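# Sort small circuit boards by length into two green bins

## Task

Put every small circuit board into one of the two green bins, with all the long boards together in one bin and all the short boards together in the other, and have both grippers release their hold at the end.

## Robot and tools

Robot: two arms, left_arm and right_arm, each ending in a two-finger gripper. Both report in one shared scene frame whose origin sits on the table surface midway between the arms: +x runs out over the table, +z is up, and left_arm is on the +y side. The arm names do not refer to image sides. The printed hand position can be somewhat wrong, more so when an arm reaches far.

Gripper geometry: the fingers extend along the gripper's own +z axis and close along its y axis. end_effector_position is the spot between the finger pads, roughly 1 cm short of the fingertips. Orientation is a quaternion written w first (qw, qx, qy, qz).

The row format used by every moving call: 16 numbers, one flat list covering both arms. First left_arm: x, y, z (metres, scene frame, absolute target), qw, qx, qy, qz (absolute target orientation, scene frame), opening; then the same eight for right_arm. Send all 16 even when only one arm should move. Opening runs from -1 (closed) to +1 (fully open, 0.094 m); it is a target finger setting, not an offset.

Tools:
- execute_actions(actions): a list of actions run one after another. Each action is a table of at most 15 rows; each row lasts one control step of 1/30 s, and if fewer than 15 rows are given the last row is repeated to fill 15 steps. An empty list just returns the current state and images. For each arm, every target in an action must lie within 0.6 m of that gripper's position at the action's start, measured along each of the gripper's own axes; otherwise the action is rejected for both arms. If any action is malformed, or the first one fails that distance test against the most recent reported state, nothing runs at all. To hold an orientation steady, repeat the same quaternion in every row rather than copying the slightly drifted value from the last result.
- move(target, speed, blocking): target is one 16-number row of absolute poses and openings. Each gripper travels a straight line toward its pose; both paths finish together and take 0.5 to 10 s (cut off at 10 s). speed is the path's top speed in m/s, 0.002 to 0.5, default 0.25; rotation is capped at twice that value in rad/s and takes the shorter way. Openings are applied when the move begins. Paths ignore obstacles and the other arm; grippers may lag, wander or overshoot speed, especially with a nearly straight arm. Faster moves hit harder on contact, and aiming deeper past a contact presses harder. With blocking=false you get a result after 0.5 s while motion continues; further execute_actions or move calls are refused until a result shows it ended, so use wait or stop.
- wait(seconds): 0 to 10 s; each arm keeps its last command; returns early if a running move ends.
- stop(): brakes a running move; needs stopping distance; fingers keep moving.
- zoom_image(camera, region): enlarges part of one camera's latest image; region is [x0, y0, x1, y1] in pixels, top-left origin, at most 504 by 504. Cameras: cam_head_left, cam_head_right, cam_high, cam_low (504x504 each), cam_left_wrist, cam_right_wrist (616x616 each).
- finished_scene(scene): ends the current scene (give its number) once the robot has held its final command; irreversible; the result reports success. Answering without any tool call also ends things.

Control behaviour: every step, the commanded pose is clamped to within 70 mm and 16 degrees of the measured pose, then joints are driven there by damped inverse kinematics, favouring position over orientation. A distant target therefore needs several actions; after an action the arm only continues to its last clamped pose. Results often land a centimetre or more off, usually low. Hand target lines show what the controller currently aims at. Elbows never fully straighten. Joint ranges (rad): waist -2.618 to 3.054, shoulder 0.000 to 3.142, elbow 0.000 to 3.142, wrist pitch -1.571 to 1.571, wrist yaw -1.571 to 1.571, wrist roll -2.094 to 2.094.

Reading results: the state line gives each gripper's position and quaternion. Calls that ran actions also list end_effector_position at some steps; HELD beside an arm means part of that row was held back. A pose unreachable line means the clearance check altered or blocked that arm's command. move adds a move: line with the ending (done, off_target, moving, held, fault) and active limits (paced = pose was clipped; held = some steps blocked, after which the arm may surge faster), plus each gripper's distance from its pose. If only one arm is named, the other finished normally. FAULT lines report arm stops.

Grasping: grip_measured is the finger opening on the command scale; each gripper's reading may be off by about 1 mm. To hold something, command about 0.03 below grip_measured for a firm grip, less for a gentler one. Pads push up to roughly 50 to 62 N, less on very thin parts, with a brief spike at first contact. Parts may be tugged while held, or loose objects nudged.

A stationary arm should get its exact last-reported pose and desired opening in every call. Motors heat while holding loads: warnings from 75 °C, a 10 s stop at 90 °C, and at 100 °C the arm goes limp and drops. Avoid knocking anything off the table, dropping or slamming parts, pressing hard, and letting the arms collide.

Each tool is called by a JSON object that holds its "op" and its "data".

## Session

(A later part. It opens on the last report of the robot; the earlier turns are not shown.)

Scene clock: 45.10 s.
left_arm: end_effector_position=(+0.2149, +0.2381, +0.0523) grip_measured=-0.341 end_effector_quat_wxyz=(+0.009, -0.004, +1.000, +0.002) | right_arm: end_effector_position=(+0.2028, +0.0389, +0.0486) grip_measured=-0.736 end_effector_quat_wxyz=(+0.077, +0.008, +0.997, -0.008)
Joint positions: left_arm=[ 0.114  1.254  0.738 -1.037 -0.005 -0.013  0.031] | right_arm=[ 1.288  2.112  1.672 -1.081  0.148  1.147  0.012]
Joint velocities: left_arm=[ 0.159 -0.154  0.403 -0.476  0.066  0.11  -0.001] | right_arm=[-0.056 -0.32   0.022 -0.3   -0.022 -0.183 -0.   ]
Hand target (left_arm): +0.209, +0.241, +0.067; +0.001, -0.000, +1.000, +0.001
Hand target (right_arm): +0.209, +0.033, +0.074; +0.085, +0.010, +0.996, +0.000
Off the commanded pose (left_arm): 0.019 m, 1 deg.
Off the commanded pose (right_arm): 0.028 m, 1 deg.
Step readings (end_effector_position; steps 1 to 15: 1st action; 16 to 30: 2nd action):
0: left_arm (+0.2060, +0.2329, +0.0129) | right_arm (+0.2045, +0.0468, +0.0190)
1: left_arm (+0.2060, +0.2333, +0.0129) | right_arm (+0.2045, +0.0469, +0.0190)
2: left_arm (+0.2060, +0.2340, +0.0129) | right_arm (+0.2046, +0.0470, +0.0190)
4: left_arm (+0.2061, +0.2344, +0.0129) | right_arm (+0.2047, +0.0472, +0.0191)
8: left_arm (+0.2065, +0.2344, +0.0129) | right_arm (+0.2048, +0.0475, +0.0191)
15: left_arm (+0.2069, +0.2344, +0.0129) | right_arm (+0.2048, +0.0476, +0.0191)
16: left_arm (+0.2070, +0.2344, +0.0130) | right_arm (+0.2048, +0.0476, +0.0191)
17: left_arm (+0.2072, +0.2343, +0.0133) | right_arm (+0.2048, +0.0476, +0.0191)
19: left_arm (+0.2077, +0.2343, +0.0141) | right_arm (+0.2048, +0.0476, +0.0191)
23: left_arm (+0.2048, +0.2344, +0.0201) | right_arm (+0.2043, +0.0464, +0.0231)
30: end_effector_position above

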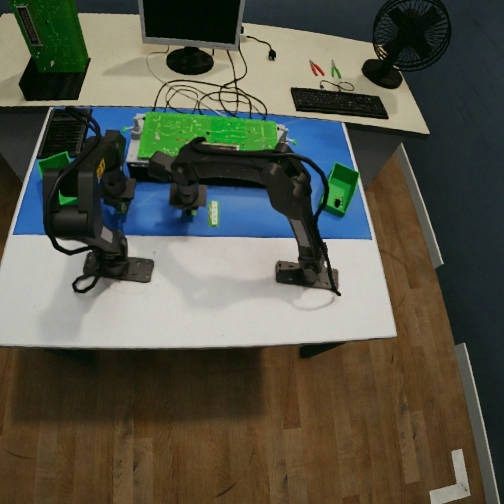

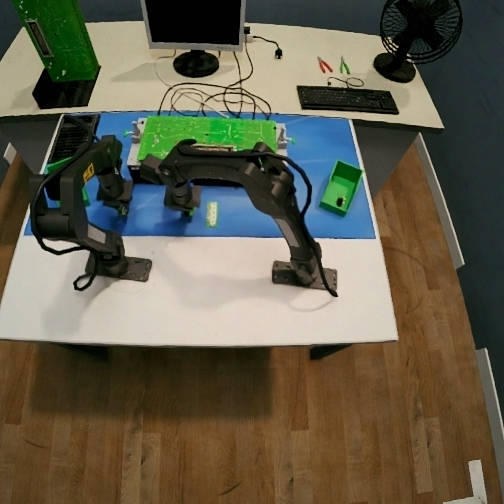

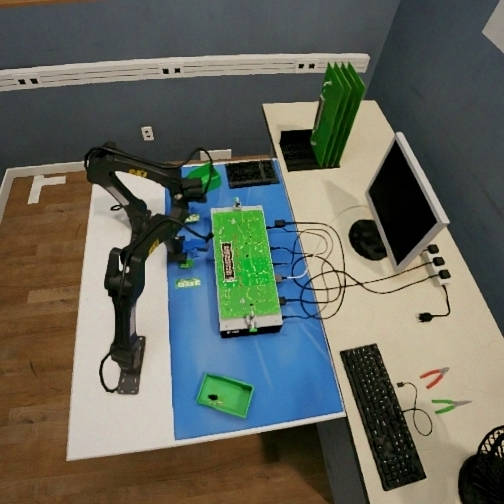

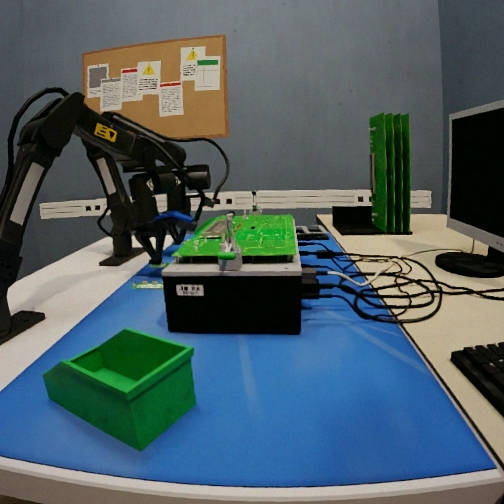

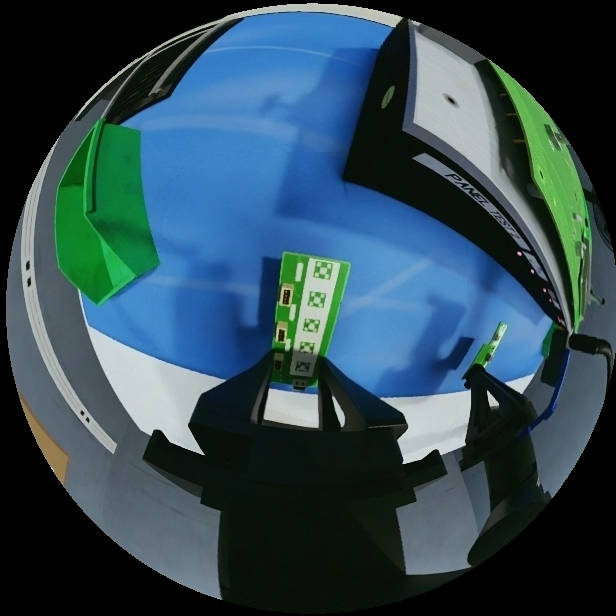

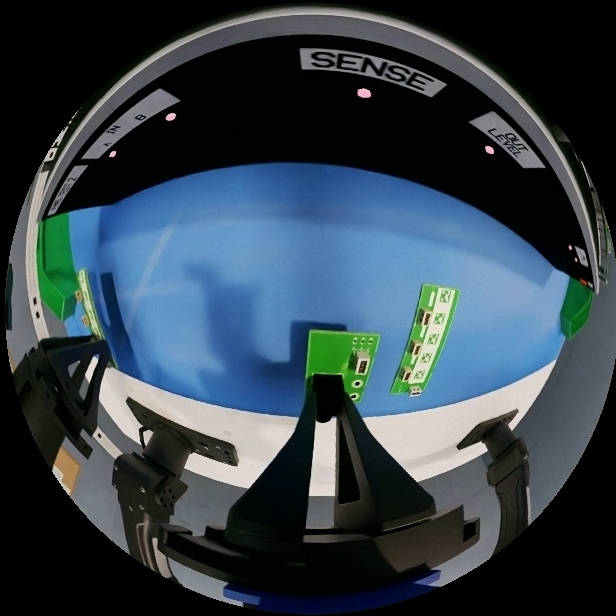

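{"op": "move", "data": {"target": [0.286,0.444,0.125,0,-0.2036,0.979,0,-0.355, 0.235,-0.34,0.135,0.14,0.15,0.9785,-0.02,-0.77], "speed": 0.4}}

{"op": "move", "data": {"target": [0.284,0.442,0.045,0,-0.2036,0.979,0,-0.355, 0.342,-0.484,0.11,0.170,0.2053,0.963,-0.0363,-0.77], "speed": 0.25}}

Scene clock: 48.43 s.
left_arm: end_effector_position=(+0.2819, +0.4415, +0.1220) grip_measured=-0.341 end_effector_quat_wxyz=(-0.004, -0.207, +0.978, +0.003) | right_arm: end_effector_position=(+0.2404, -0.3375, +0.1318) grip_measured=-0.736 end_effector_quat_wxyz=(+0.126, +0.151, +0.980, -0.018)
Joint positions: left_arm=[ 0.794  1.775  1.508 -1.309 -0.009  0.257  0.031] | right_arm=[ 0.161  1.199  0.99  -1.117  0.075  0.303  0.012]
Joint velocities: left_arm=[ 0.012 -0.002 -0.012  0.007 -0.022 -0.022 -0.001] | right_arm=[-0.017 -0.002 -0.007  0.022 -0.022  0.007  0.001]
Hand target (left_arm): +0.284, +0.444, +0.127; -0.002, -0.204, +0.979, +0.003
Hand target (right_arm): +0.241, -0.339, +0.138; +0.135, +0.151, +0.979, -0.016
Off the commanded pose (left_arm): 0.006 m, 1 deg.
Off the commanded pose (right_arm): 0.007 m, 2 deg.
move: done

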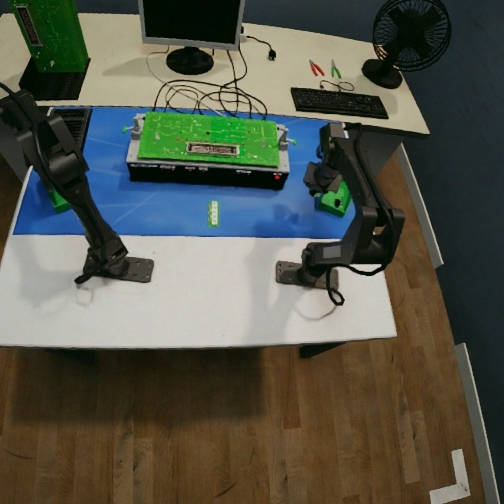

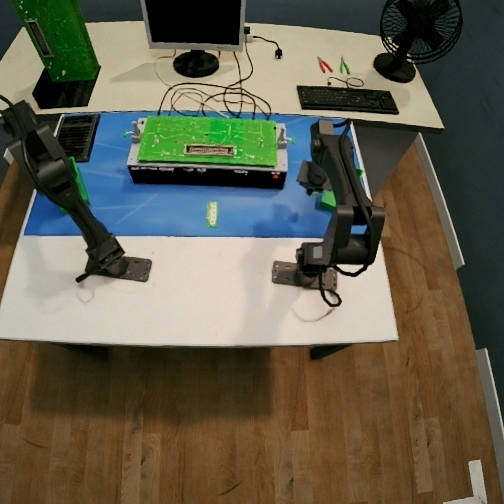

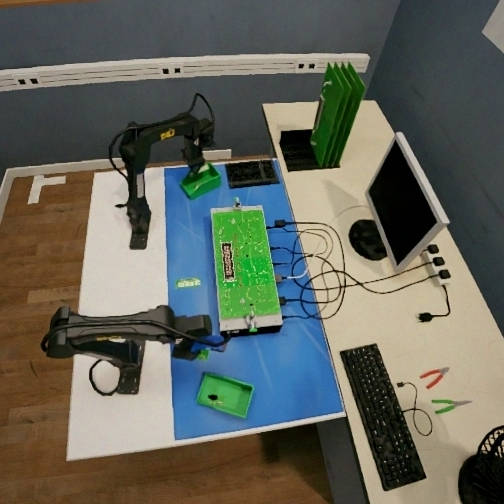

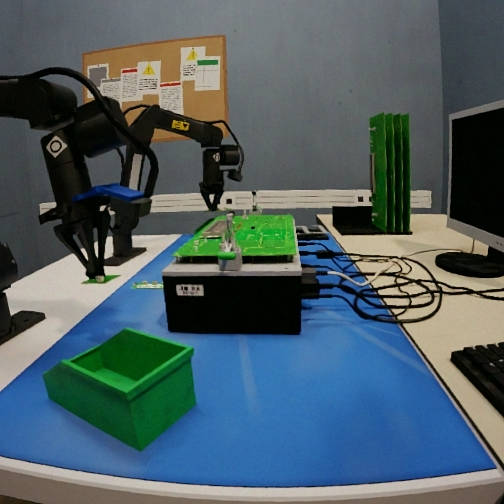

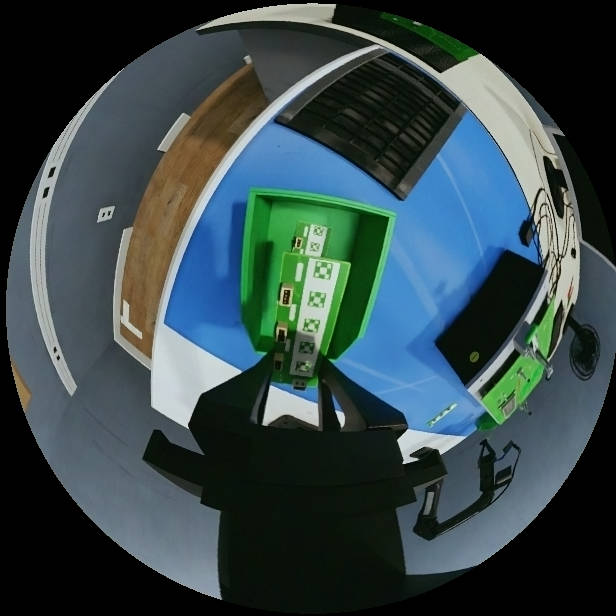

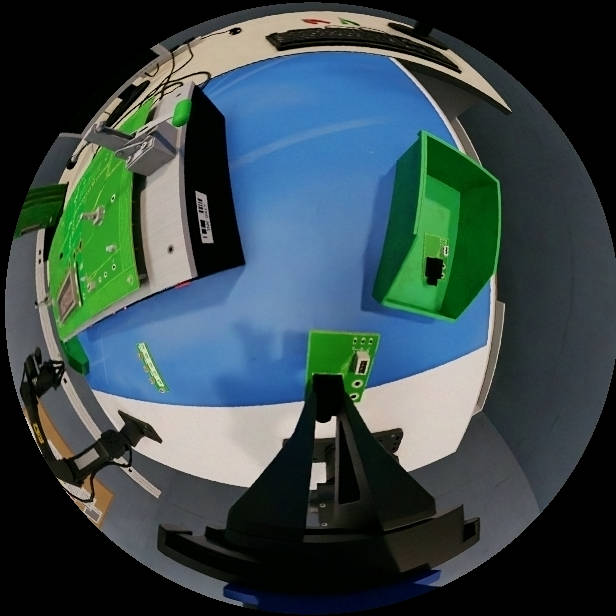

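Scene clock: 49.77 s.
left_arm: end_effector_position=(+0.2843, +0.4435, +0.0494) grip_measured=-0.341 end_effector_quat_wxyz=(-0.002, -0.207, +0.978, +0.004) | right_arm: end_effector_position=(+0.3261, -0.4741, +0.0905) grip_measured=-0.736 end_effector_quat_wxyz=(+0.133, +0.209, +0.968, -0.029)
Joint positions: left_arm=[ 0.794  1.827  1.28  -1.024 -0.009  0.257  0.031] | right_arm=[-0.279  1.648  1.2   -0.85  -0.    -0.007  0.012]
Joint velocities: left_arm=[-0.022 -0.007 -0.002 -0.066  0.051 -0.022 -0.   ] | right_arm=[-0.012  0.002  0.012 -0.051  0.007 -0.007  0.   ]
Hand target (left_arm): +0.285, +0.442, +0.045; -0.000, -0.204, +0.979, +0.000
Hand target (right_arm): +0.342, -0.483, +0.108; +0.169, +0.206, +0.963, -0.034
Off the commanded pose (left_arm): 0.005 m, 1 deg.
Off the commanded pose (right_arm): 0.027 m, 4 deg.
move: off_target (right_arm)

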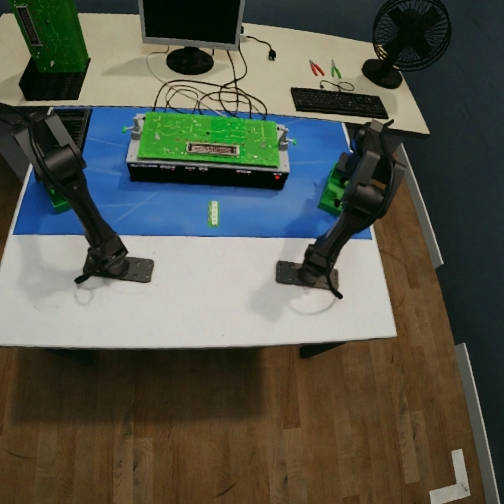

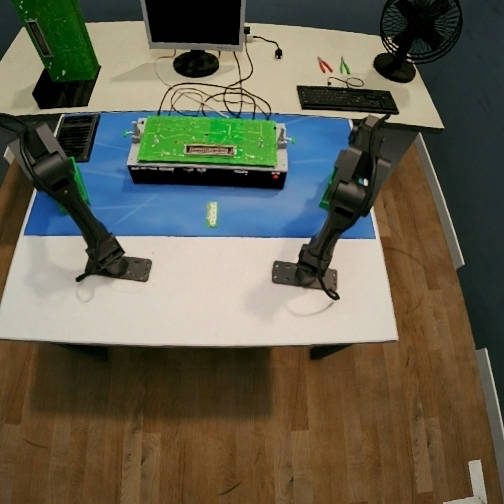

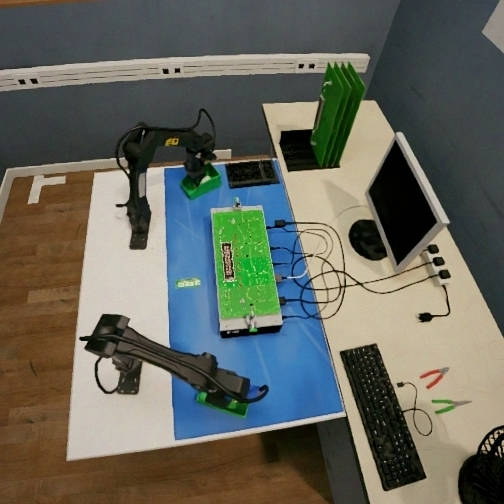

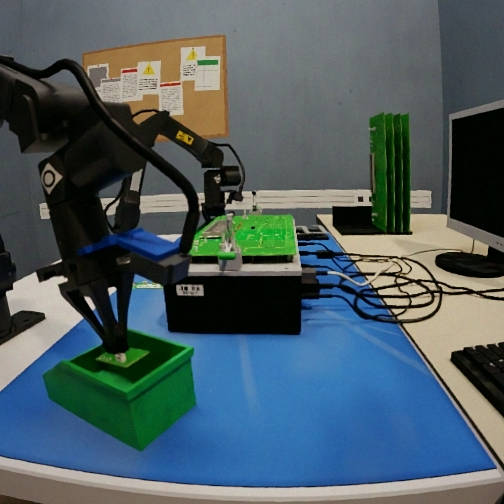

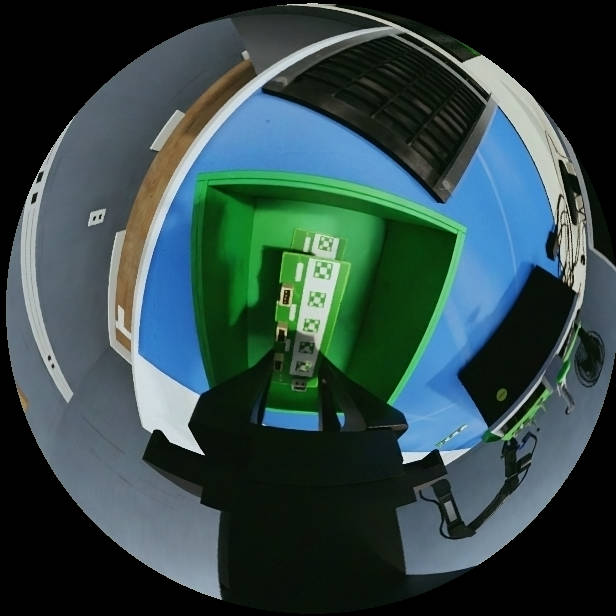

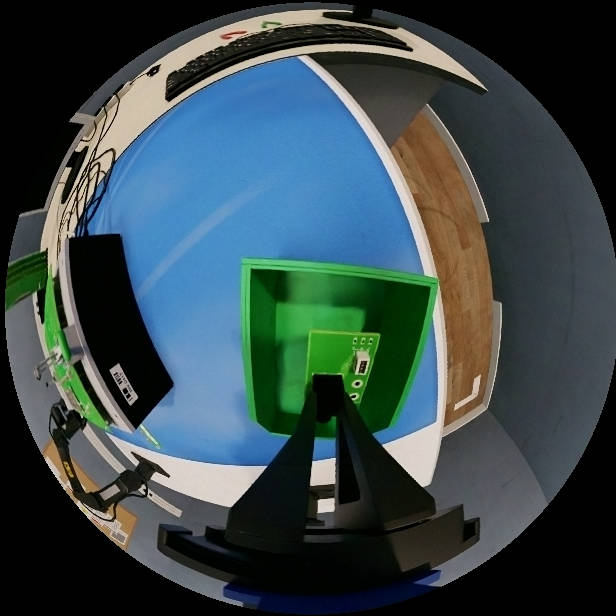

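{"op": "move", "data": {"target": [0.290,0.4435,0.024,0,-0.2036,0.979,0,-0.355, 0.342,-0.484,0.040,0.170,0.2053,0.963,-0.0363,-0.77], "speed": 0.1}}

Scene clock: 51.40 s.
left_arm: end_effector_position=(+0.2892, +0.4473, +0.0292) grip_measured=-0.341 end_effector_quat_wxyz=(-0.000, -0.207, +0.978, +0.005) | right_arm: end_effector_position=(+0.3394, -0.4800, +0.0398) grip_measured=-0.736 end_effector_quat_wxyz=(+0.160, +0.206, +0.965, -0.035)
Joint positions: left_arm=[ 0.794  1.871  1.253 -0.948 -0.009  0.257  0.031] | right_arm=[-0.279  1.719  1.05  -0.573 -0.002 -0.011  0.012]
Joint velocities: left_arm=[-0.007 -0.002 -0.002  0.007 -0.007 -0.022 -0.   ] | right_arm=[-0.012  0.002  0.002 -0.022 -0.051  0.022  0.001]
Hand target (left_arm): +0.290, +0.444, +0.024; -0.000, -0.204, +0.979, -0.000
Hand target (right_arm): +0.341, -0.483, +0.040; +0.170, +0.205, +0.963, -0.037
Off the commanded pose (left_arm): 0.007 m, 1 deg.
Off the commanded pose (right_arm): 0.005 m, 1 deg.
move: done

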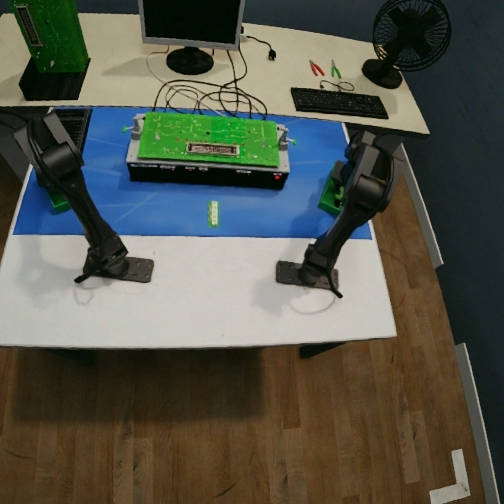

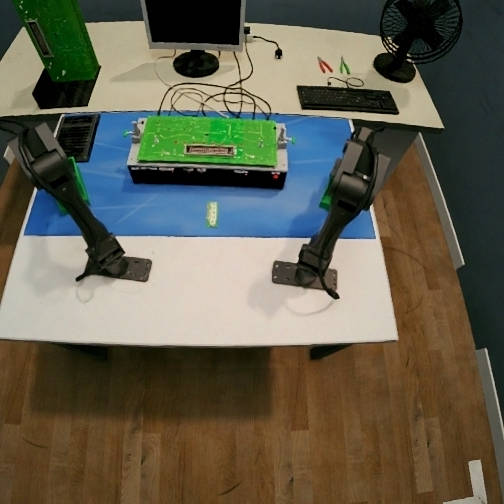

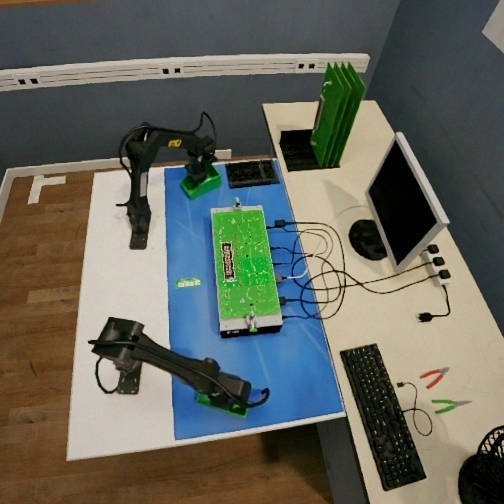

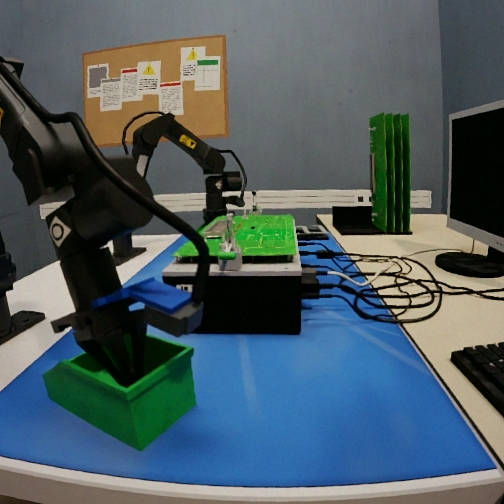

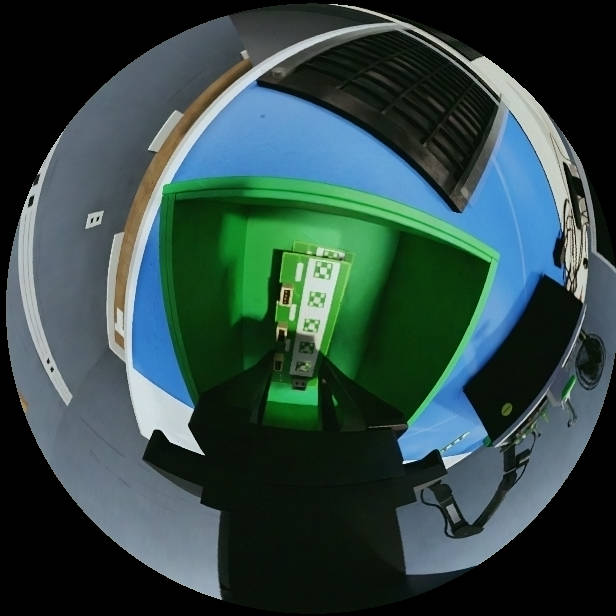

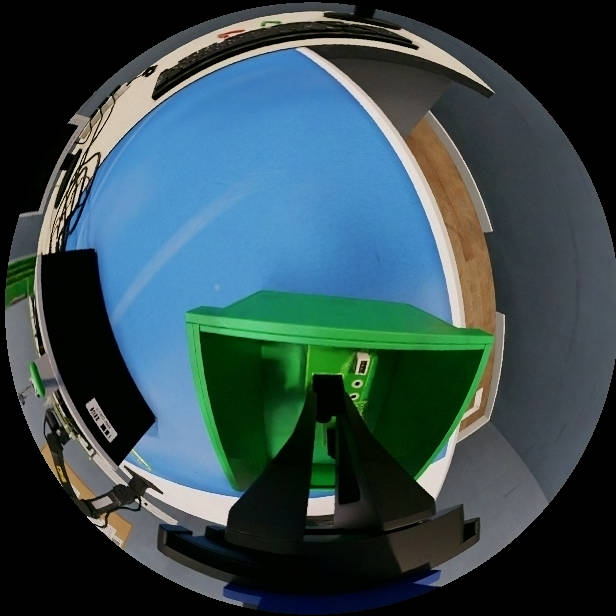

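{"op": "execute_actions", "data": {"actions": [[[0.290,0.4445,0.024,0,-0.2036,0.979,0,-0.31, 0.342,-0.484,0.038,0.170,0.2053,0.963,-0.0363,-0.77],[0.290,0.4445,0.025,0,-0.2036,0.979,0,-0.27, 0.342,-0.484,0.036,0.170,0.2053,0.963,-0.0363,-0.77],[0.290,0.4445,0.026,0,-0.2036,0.979,0,-0.23, 0.342,-0.484,0.034,0.170,0.2053,0.963,-0.0363,-0.77],[0.290,0.4445,0.027,0,-0.2036,0.979,0,-0.19, 0.342,-0.484,0.032,0.170,0.2053,0.963,-0.0363,-0.77],[0.290,0.4445,0.028,0,-0.2036,0.979,0,-0.16, 0.342,-0.484,0.031,0.170,0.2053,0.963,-0.0363,-0.77],[0.290,0.4445,0.030,0,-0.2036,0.979,0,-0.15, 0.342,-0.484,0.031,0.170,0.2053,0.963,-0.0363,-0.77],[0.290,0.4445,0.033,0,-0.2036,0.979,0,-0.15, 0.342,-0.484,0.031,0.170,0.2053,0.963,-0.0363,-0.77],[0.290,0.4445,0.037,0,-0.2036,0.979,0,-0.15, 0.342,-0.484,0.031,0.170,0.2053,0.963,-0.0363,-0.77],[0.290,0.4445,0.042,0,-0.2036,0.979,0,-0.15, 0.342,-0.484,0.031,0.170,0.2053,0.963,-0.0363,-0.77],[0.290,0.4445,0.048,0,-0.2036,0.979,0,-0.15, 0.342,-0.484,0.031,0.170,0.2053,0.963,-0.0363,-0.77],[0.290,0.4445,0.055,0,-0.2036,0.979,0,-0.15, 0.342,-0.484,0.031,0.170,0.2053,0.963,-0.0363,-0.77],[0.290,0.4445,0.062,0,-0.2036,0.979,0,-0.15, 0.342,-0.484,0.031,0.170,0.2053,0.963,-0.0363,-0.73],[0.290,0.4445,0.069,0,-0.2036,0.979,0,-0.15, 0.342,-0.484,0.031,0.170,0.2053,0.963,-0.0363,-0.69],[0.290,0.4445,0.076,0,-0.2036,0.979,0,-0.15, 0.342,-0.484,0.031,0.170,0.2053,0.963,-0.0363,-0.64],[0.290,0.4445,0.083,0,-0.2036,0.979,0,-0.15, 0.342,-0.484,0.032,0.170,0.2053,0.963,-0.0363,-0.59]],[[0.290,0.4445,0.090,0,-0.2036,0.979,0,-0.15, 0.342,-0.484,0.033,0.170,0.2053,0.963,-0.0363,-0.55],[0.290,0.4445,0.097,0,-0.2036,0.979,0,-0.15, 0.342,-0.484,0.035,0.170,0.2053,0.963,-0.0363,-0.52],[0.290,0.4445,0.104,0,-0.2036,0.979,0,-0.15, 0.342,-0.484,0.038,0.170,0.2053,0.963,-0.0363,-0.52],[0.290,0.4445,0.110,0,-0.2036,0.979,0,-0.15, 0.342,-0.484,0.042,0.170,0.2053,0.963,-0.0363,-0.52],[0.290,0.4445,0.115,0,-0.2036,0.979,0,-0.15, 0.341,-0.4835,0.047,0.170,0.2053,0.963,-0.0363,-0.52],[0.289,0.443,0.119,0,-0.2036,0.979,0,-0.15, 0.340,-0.483,0.053,0.170,0.2053,0.963,-0.0363,-0.52],[0.288,0.440,0.122,0,-0.2036,0.979,0,-0.15, 0.339,-0.4825,0.060,0.170,0.2053,0.963,-0.0363,-0.52],[0.286,0.436,0.124,0,-0.2036,0.979,0,-0.15, 0.338,-0.482,0.067,0.170,0.2053,0.963,-0.0363,-0.52],[0.284,0.431,0.125,0,-0.195,0.9808,0,-0.15, 0.337,-0.4815,0.074,0.170,0.2053,0.963,-0.0363,-0.52],[0.281,0.424,0.125,0,-0.185,0.9827,0,-0.15, 0.336,-0.481,0.081,0.170,0.2053,0.963,-0.0363,-0.52],[0.278,0.416,0.125,0,-0.175,0.9846,0,-0.15, 0.335,-0.4805,0.088,0.170,0.2053,0.963,-0.0363,-0.52],[0.274,0.407,0.125,0,-0.165,0.9863,0,-0.15, 0.334,-0.480,0.095,0.170,0.2053,0.963,-0.0363,-0.52],[0.270,0.397,0.125,0,-0.155,0.9879,0,-0.15, 0.333,-0.4795,0.102,0.170,0.2053,0.963,-0.0363,-0.52],[0.265,0.386,0.125,0,-0.145,0.9894,0,-0.15, 0.332,-0.479,0.108,0.170,0.2053,0.963,-0.0363,-0.52],[0.260,0.375,0.125,0,-0.135,0.9908,0,-0.15, 0.331,-0.4785,0.113,0.170,0.2053,0.963,-0.0363,-0.52]]]}}

Scene clock: 54.37 s.
left_arm: end_effector_position=(+0.2789, +0.4116, +0.1210) grip_measured=-0.152 end_effector_quat_wxyz=(+0.016, -0.167, +0.986, +0.013) | right_arm: end_effector_position=(+0.3336, -0.4774, +0.0793) grip_measured=-0.522 end_effector_quat_wxyz=(+0.163, +0.206, +0.964, -0.036)
Joint positions: left_arm=[ 0.723  1.654  1.364 -1.241 -0.009  0.268  0.04 ] | right_arm=[-0.279  1.638  1.125 -0.722 -0.002 -0.012  0.022]
Joint velocities: left_arm=[-0.584 -0.969 -1.092 -0.051  0.022  0.037  0.   ] | right_arm=[ 0.007 -0.369  0.593 -0.681  0.037  0.007 -0.001]
Hand target (left_arm): +0.260, +0.381, +0.121; -0.003, -0.135, +0.991, -0.002
Hand target (right_arm): +0.332, -0.479, +0.110; +0.174, +0.205, +0.962, -0.038
Off the commanded pose (left_arm): 0.041 m, 4 deg.
Off the commanded pose (right_arm): 0.034 m, 1 deg.
Step readings (end_effector_position; steps 1 to 15: 1st action; 16 to 30: 2nd action):
0: left_arm (+0.2892, +0.4473, +0.0292) | right_arm (+0.3397, -0.4802, +0.0399)
1: left_arm (+0.2892, +0.4473, +0.0292) | right_arm (+0.3398, -0.4802, +0.0399)
2: left_arm (+0.2892, +0.4473, +0.0292) | right_arm (+0.3401, -0.4804, +0.0400)
4: left_arm (+0.2892, +0.4473, +0.0292) | right_arm (+0.3416, -0.4811, +0.0397)
8: left_arm (+0.2889, +0.4471, +0.0292) | right_arm (+0.3419, -0.4812, +0.0352)
15: left_arm (+0.2871, +0.4456, +0.0499) | right_arm (+0.3397, -0.4802, +0.0311)
16: left_arm (+0.2886, +0.4469, +0.0574) | right_arm (+0.3397, -0.4802, +0.0311)
17: left_arm (+0.2904, +0.4483, +0.0657) | right_arm (+0.3397, -0.4802, +0.0311)
19: left_arm (+0.2943, +0.4514, +0.0828) | right_arm (+0.3397, -0.4802, +0.0311)
23: left_arm (+0.2973, +0.4536, +0.1094) | right_arm (+0.3336, -0.4774, +0.0327)
30: end_effector_position above

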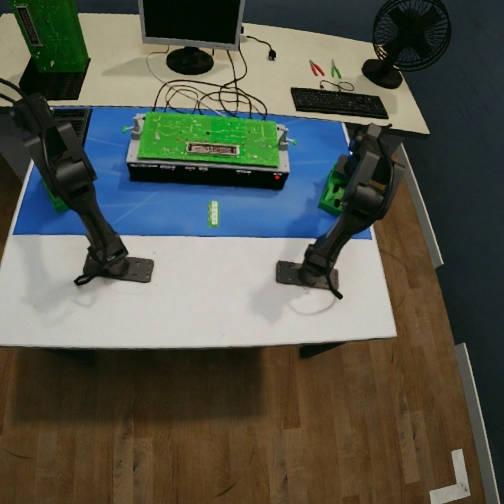

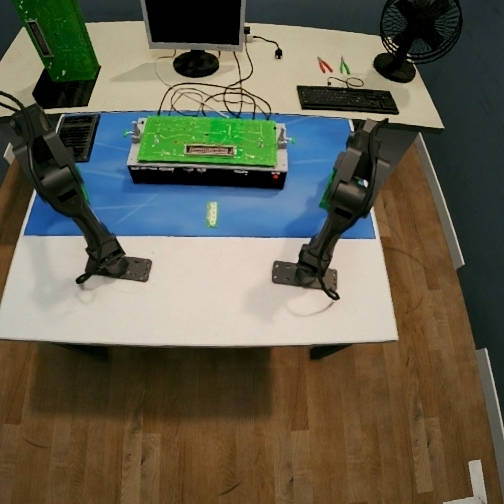

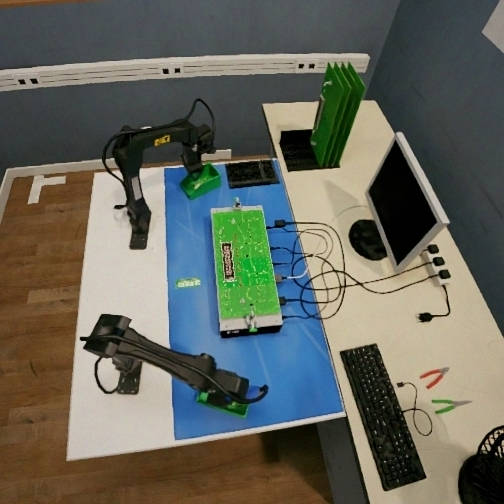

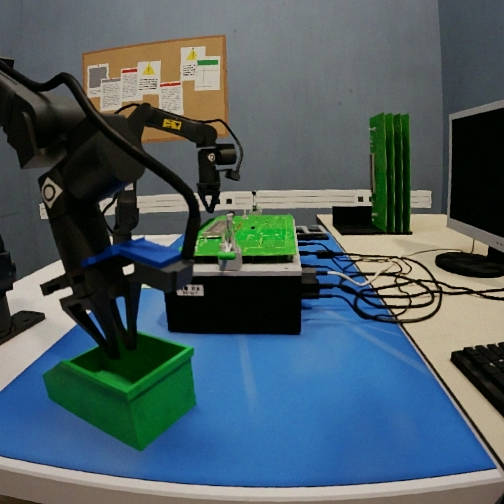

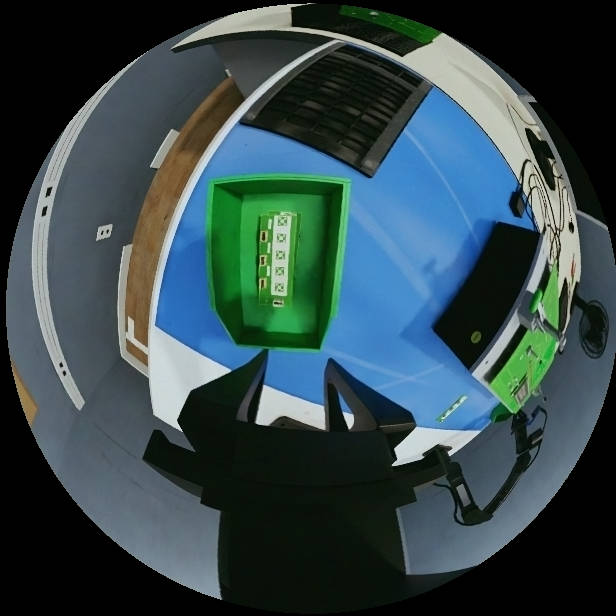

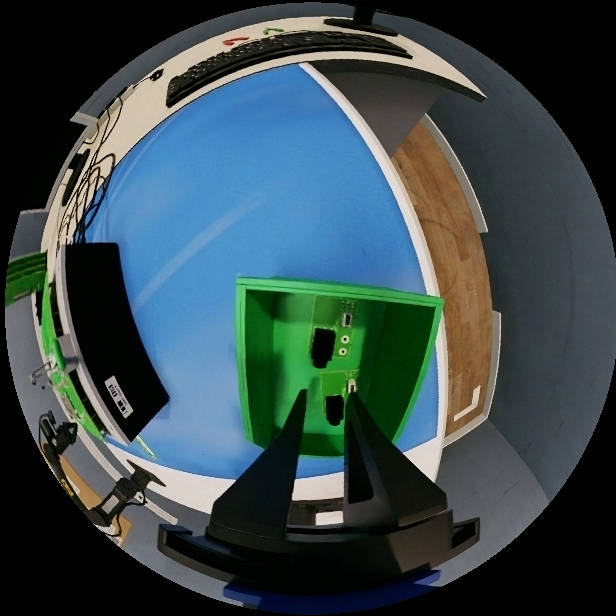

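{"op": "move", "data": {"target": [0.205,-0.045,0.045,0,-0.025,0.9997,0,0.15, 0.24,-0.44,0.13,0.170,0.2053,0.963,-0.0363,-0.52], "speed": 0.4}}

Scene clock: 56.60 s.
left_arm: end_effector_position=(+0.2016, -0.0438, +0.0408) grip_measured=+0.148 end_effector_quat_wxyz=(-0.006, -0.018, +1.000, -0.009) | right_arm: end_effector_position=(+0.2456, -0.4427, +0.1314) grip_measured=-0.522 end_effector_quat_wxyz=(+0.169, +0.205, +0.963, -0.039)
Joint positions: left_arm=[-0.895  1.836  1.256 -0.981  0.02  -1.051  0.054] | right_arm=[-0.303  1.227  0.979 -0.975 -0.007 -0.036  0.022]
Joint velocities: left_arm=[-0.012 -0.002  0.017  0.022 -0.022 -0.066 -0.001] | right_arm=[ 0.002  0.007 -0.002 -0.037  0.066 -0.007 -0.   ]
Hand target (left_arm): +0.208, -0.046, +0.045; +0.003, -0.025, +1.000, -0.009
Hand target (right_arm): +0.240, -0.442, +0.132; +0.170, +0.205, +0.963, -0.036
Off the commanded pose (left_arm): 0.006 m, 2 deg.
Off the commanded pose (right_arm): 0.006 m, 0 deg.
move: done

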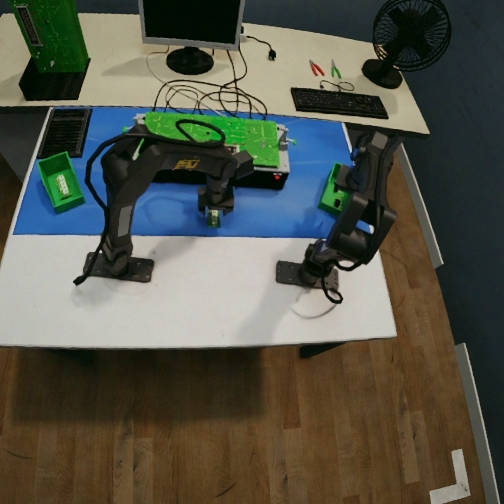

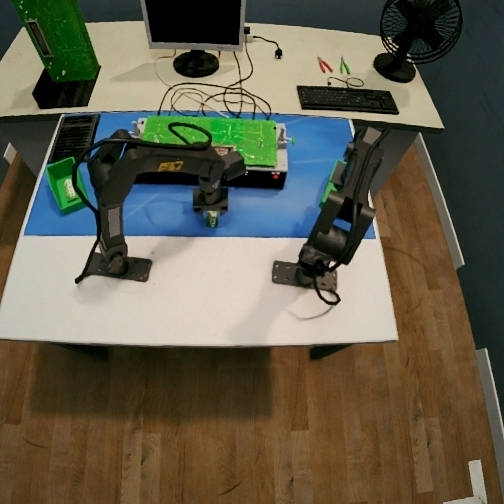

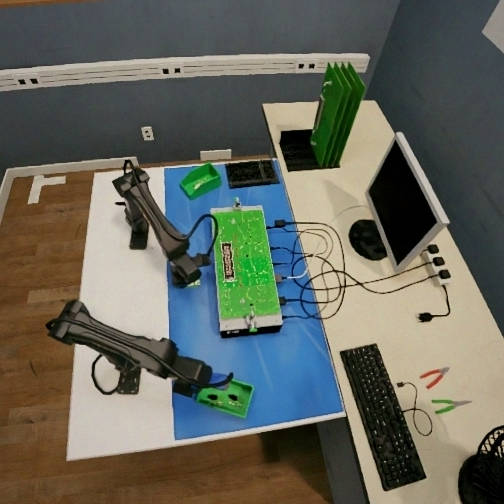

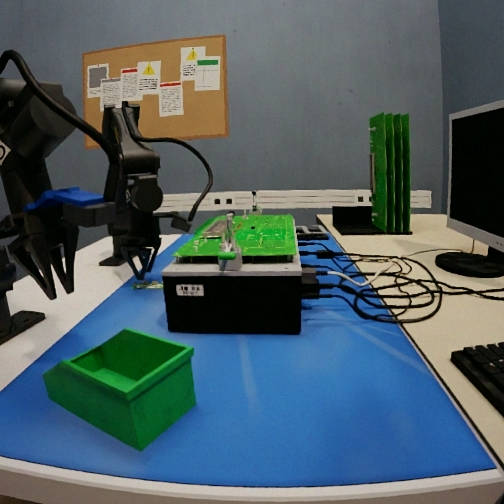

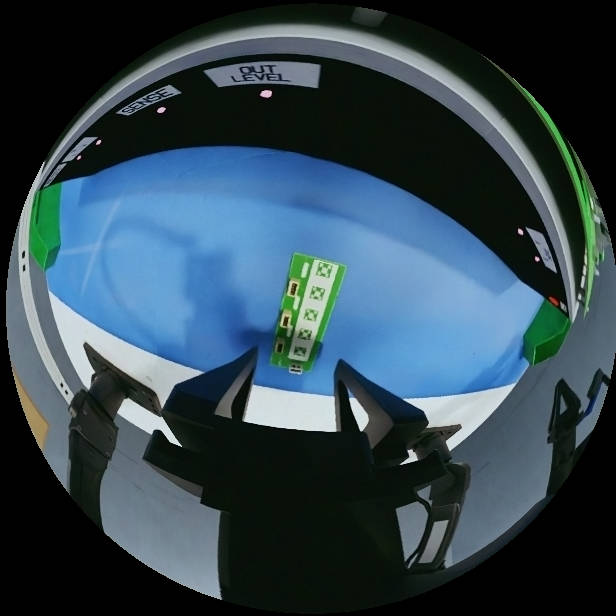

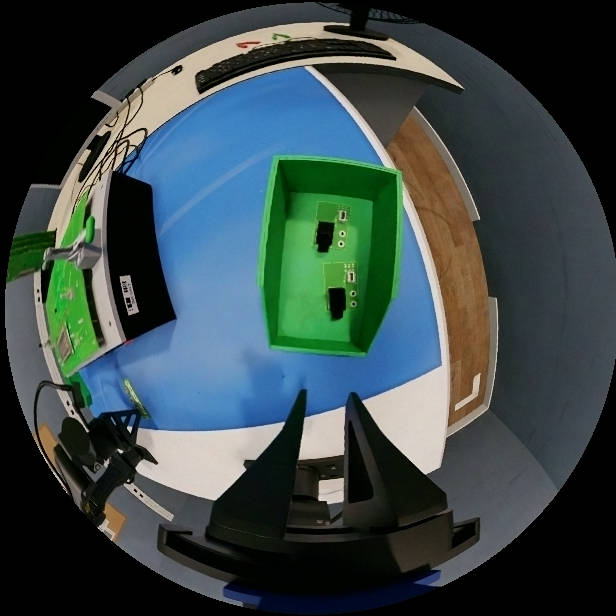

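{"op": "execute_actions", "data": {"actions": [[[0.205,-0.045,0.042,0,-0.015,0.9999,0,0.12, 0.24,-0.44,0.13,0.170,0.2053,0.963,-0.0363,-0.52],[0.205,-0.045,0.039,0,-0.005,1,0,0.10, 0.24,-0.44,0.13,0.170,0.2053,0.963,-0.0363,-0.52],[0.205,-0.045,0.036,0,0.005,1,0,0.08, 0.24,-0.44,0.13,0.170,0.2053,0.963,-0.0363,-0.52],[0.205,-0.045,0.033,0,0.015,0.9999,0,0.06, 0.24,-0.44,0.13,0.170,0.2053,0.963,-0.0363,-0.52],[0.205,-0.045,0.030,0,0.025,0.9997,0,0.04, 0.24,-0.44,0.13,0.170,0.2053,0.963,-0.0363,-0.52],[0.205,-0.045,0.027,0,0.03,0.9995,0,0.02, 0.24,-0.44,0.13,0.170,0.2053,0.963,-0.0363,-0.52],[0.205,-0.045,0.024,0,0.03,0.9995,0,0.02, 0.24,-0.44,0.13,0.170,0.2053,0.963,-0.0363,-0.52],[0.205,-0.045,0.021,0,0.03,0.9995,0,0.02, 0.24,-0.44,0.13,0.170,0.2053,0.963,-0.0363,-0.52],[0.205,-0.045,0.018,0,0.03,0.9995,0,0.02, 0.24,-0.44,0.13,0.170,0.2053,0.963,-0.0363,-0.52],[0.205,-0.045,0.016,0,0.03,0.9995,0,0.02, 0.24,-0.44,0.13,0.170,0.2053,0.963,-0.0363,-0.52],[0.205,-0.045,0.014,0,0.03,0.9995,0,0.02, 0.24,-0.44,0.13,0.170,0.2053,0.963,-0.0363,-0.52],[0.205,-0.045,0.012,0,0.03,0.9995,0,0.02, 0.24,-0.44,0.13,0.170,0.2053,0.963,-0.0363,-0.52],[0.205,-0.045,0.010,0,0.03,0.9995,0,0.02, 0.24,-0.44,0.13,0.170,0.2053,0.963,-0.0363,-0.52],[0.205,-0.045,0.008,0,0.03,0.9995,0,0.02, 0.24,-0.44,0.13,0.170,0.2053,0.963,-0.0363,-0.52],[0.205,-0.045,0.007,0,0.03,0.9995,0,0.02, 0.24,-0.44,0.13,0.170,0.2053,0.963,-0.0363,-0.52]],[[0.205,-0.045,0.006,0,0.03,0.9995,0,0.0, 0.24,-0.44,0.13,0.170,0.2053,0.963,-0.0363,-0.52],[0.205,-0.045,0.005,0,0.03,0.9995,0,-0.02, 0.24,-0.44,0.13,0.170,0.2053,0.963,-0.0363,-0.52],[0.205,-0.045,0.005,0,0.03,0.9995,0,-0.04, 0.24,-0.44,0.13,0.170,0.2053,0.963,-0.0363,-0.52],[0.205,-0.045,0.005,0,0.03,0.9995,0,-0.07, 0.24,-0.44,0.13,0.170,0.2053,0.963,-0.0363,-0.52],[0.205,-0.045,0.005,0,0.03,0.9995,0,-0.10, 0.24,-0.44,0.13,0.170,0.2053,0.963,-0.0363,-0.52],[0.205,-0.045,0.005,0,0.03,0.9995,0,-0.13, 0.24,-0.44,0.13,0.170,0.2053,0.963,-0.0363,-0.52],[0.205,-0.045,0.005,0,0.03,0.9995,0,-0.16, 0.24,-0.44,0.13,0.170,0.2053,0.963,-0.0363,-0.52],[0.205,-0.045,0.005,0,0.03,0.9995,0,-0.19, 0.24,-0.44,0.13,0.170,0.2053,0.963,-0.0363,-0.52],[0.205,-0.045,0.005,0,0.03,0.9995,0,-0.22, 0.24,-0.44,0.13,0.170,0.2053,0.963,-0.0363,-0.52],[0.205,-0.045,0.005,0,0.03,0.9995,0,-0.25, 0.24,-0.44,0.13,0.170,0.2053,0.963,-0.0363,-0.52],[0.205,-0.045,0.005,0,0.03,0.9995,0,-0.28, 0.24,-0.44,0.13,0.170,0.2053,0.963,-0.0363,-0.52],[0.205,-0.045,0.005,0,0.03,0.9995,0,-0.31, 0.24,-0.44,0.13,0.170,0.2053,0.963,-0.0363,-0.52],[0.205,-0.045,0.005,0,0.03,0.9995,0,-0.335, 0.24,-0.44,0.13,0.170,0.2053,0.963,-0.0363,-0.52],[0.205,-0.045,0.005,0,0.03,0.9995,0,-0.355, 0.24,-0.44,0.13,0.170,0.2053,0.963,-0.0363,-0.52]]]}}

Scene clock: 59.30 s.
left_arm: end_effector_position=(+0.2053, -0.0477, +0.0162) grip_measured=-0.339 end_effector_quat_wxyz=(-0.004, +0.024, +1.000, -0.007) | right_arm: end_effector_position=(+0.2456, -0.4427, +0.1314) grip_measured=-0.522 end_effector_quat_wxyz=(+0.168, +0.205, +0.963, -0.039)
Joint positions: left_arm=[-0.895  1.892  1.224 -0.896  0.014 -0.968  0.031] | right_arm=[-0.303  1.227  0.979 -0.975 -0.007 -0.036  0.022]
Joint velocities: left_arm=[-0.007  0.007 -0.002 -0.022 -0.022  0.037 -0.003] | right_arm=[-0.017  0.007 -0.012 -0.022  0.051  0.022 -0.001]
Hand target (left_arm): +0.205, -0.045, +0.005; -0.000, +0.030, +1.000, +0.000
Hand target (right_arm): +0.240, -0.440, +0.130; +0.170, +0.205, +0.963, -0.036
Off the commanded pose (left_arm): 0.011 m, 1 deg.
Off the commanded pose (right_arm): 0.006 m, 0 deg.
Step readings (end_effector_position; steps 1 to 15: 1st action; 16 to 30: 2nd action):
0: left_arm (+0.2017, -0.0437, +0.0408) | right_arm (+0.2456, -0.4427, +0.1314)
1: left_arm (+0.2017, -0.0437, +0.0408) | right_arm (+0.2456, -0.4427, +0.1314)
2: left_arm (+0.2018, -0.0436, +0.0406) | right_arm (+0.2456, -0.4427, +0.1314)
4: left_arm (+0.2017, -0.0432, +0.0392) | right_arm (+0.2456, -0.4427, +0.1314)
8: left_arm (+0.2029, -0.0447, +0.0330) | right_arm (+0.2456, -0.4427, +0.1314)
15: left_arm (+0.2034, -0.0455, +0.0175) | right_arm (+0.2456, -0.4427, +0.1314)
16: left_arm (+0.2034, -0.0454, +0.0162) | right_arm (+0.2456, -0.4427, +0.1314)
17: left_arm (+0.2040, -0.0462, +0.0162) | right_arm (+0.2456, -0.4427, +0.1314)
19: left_arm (+0.2046, -0.0472, +0.0162) | right_arm (+0.2456, -0.4427, +0.1314)
23: left_arm (+0.2049, -0.0475, +0.0162) | right_arm (+0.2456, -0.4427, +0.1314)
30: end_effector_position above

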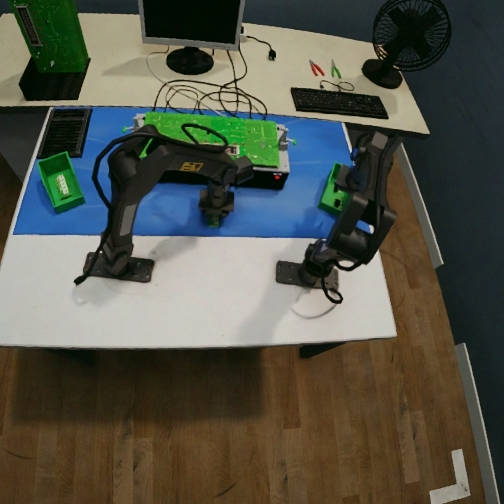

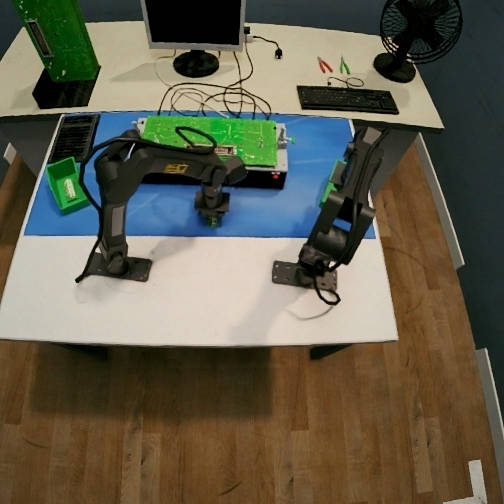

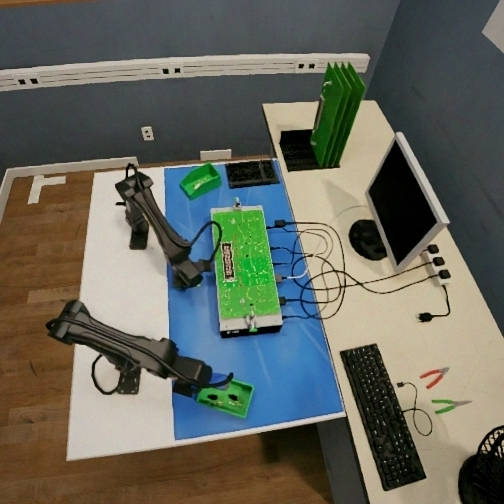

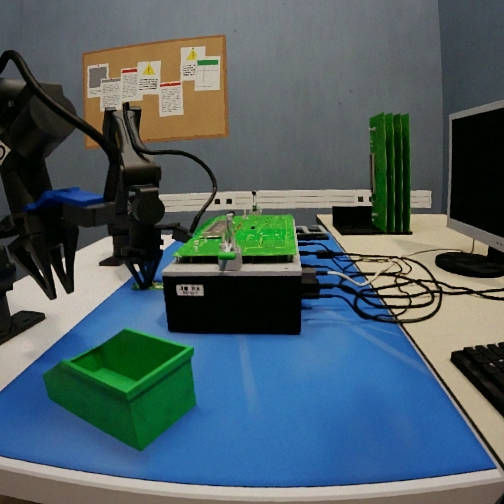

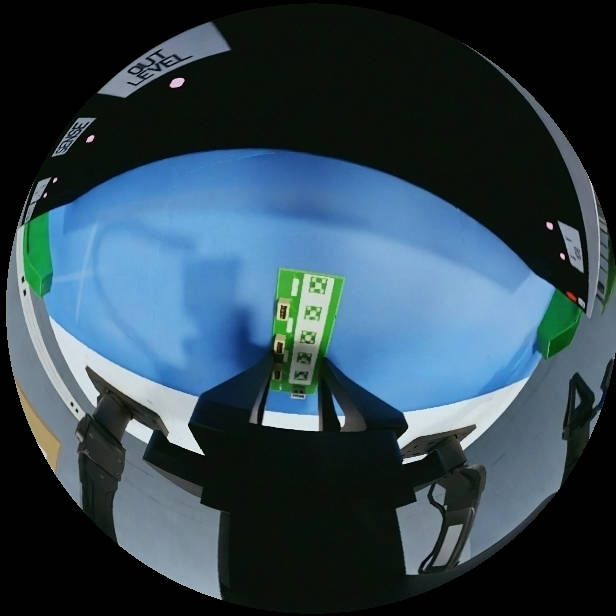

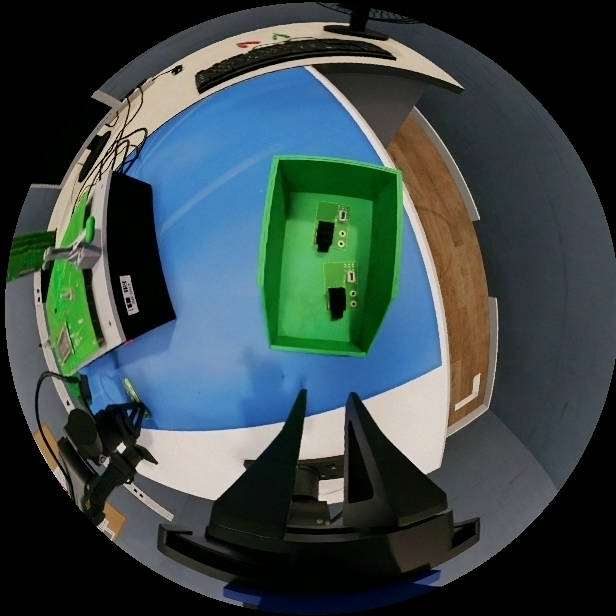

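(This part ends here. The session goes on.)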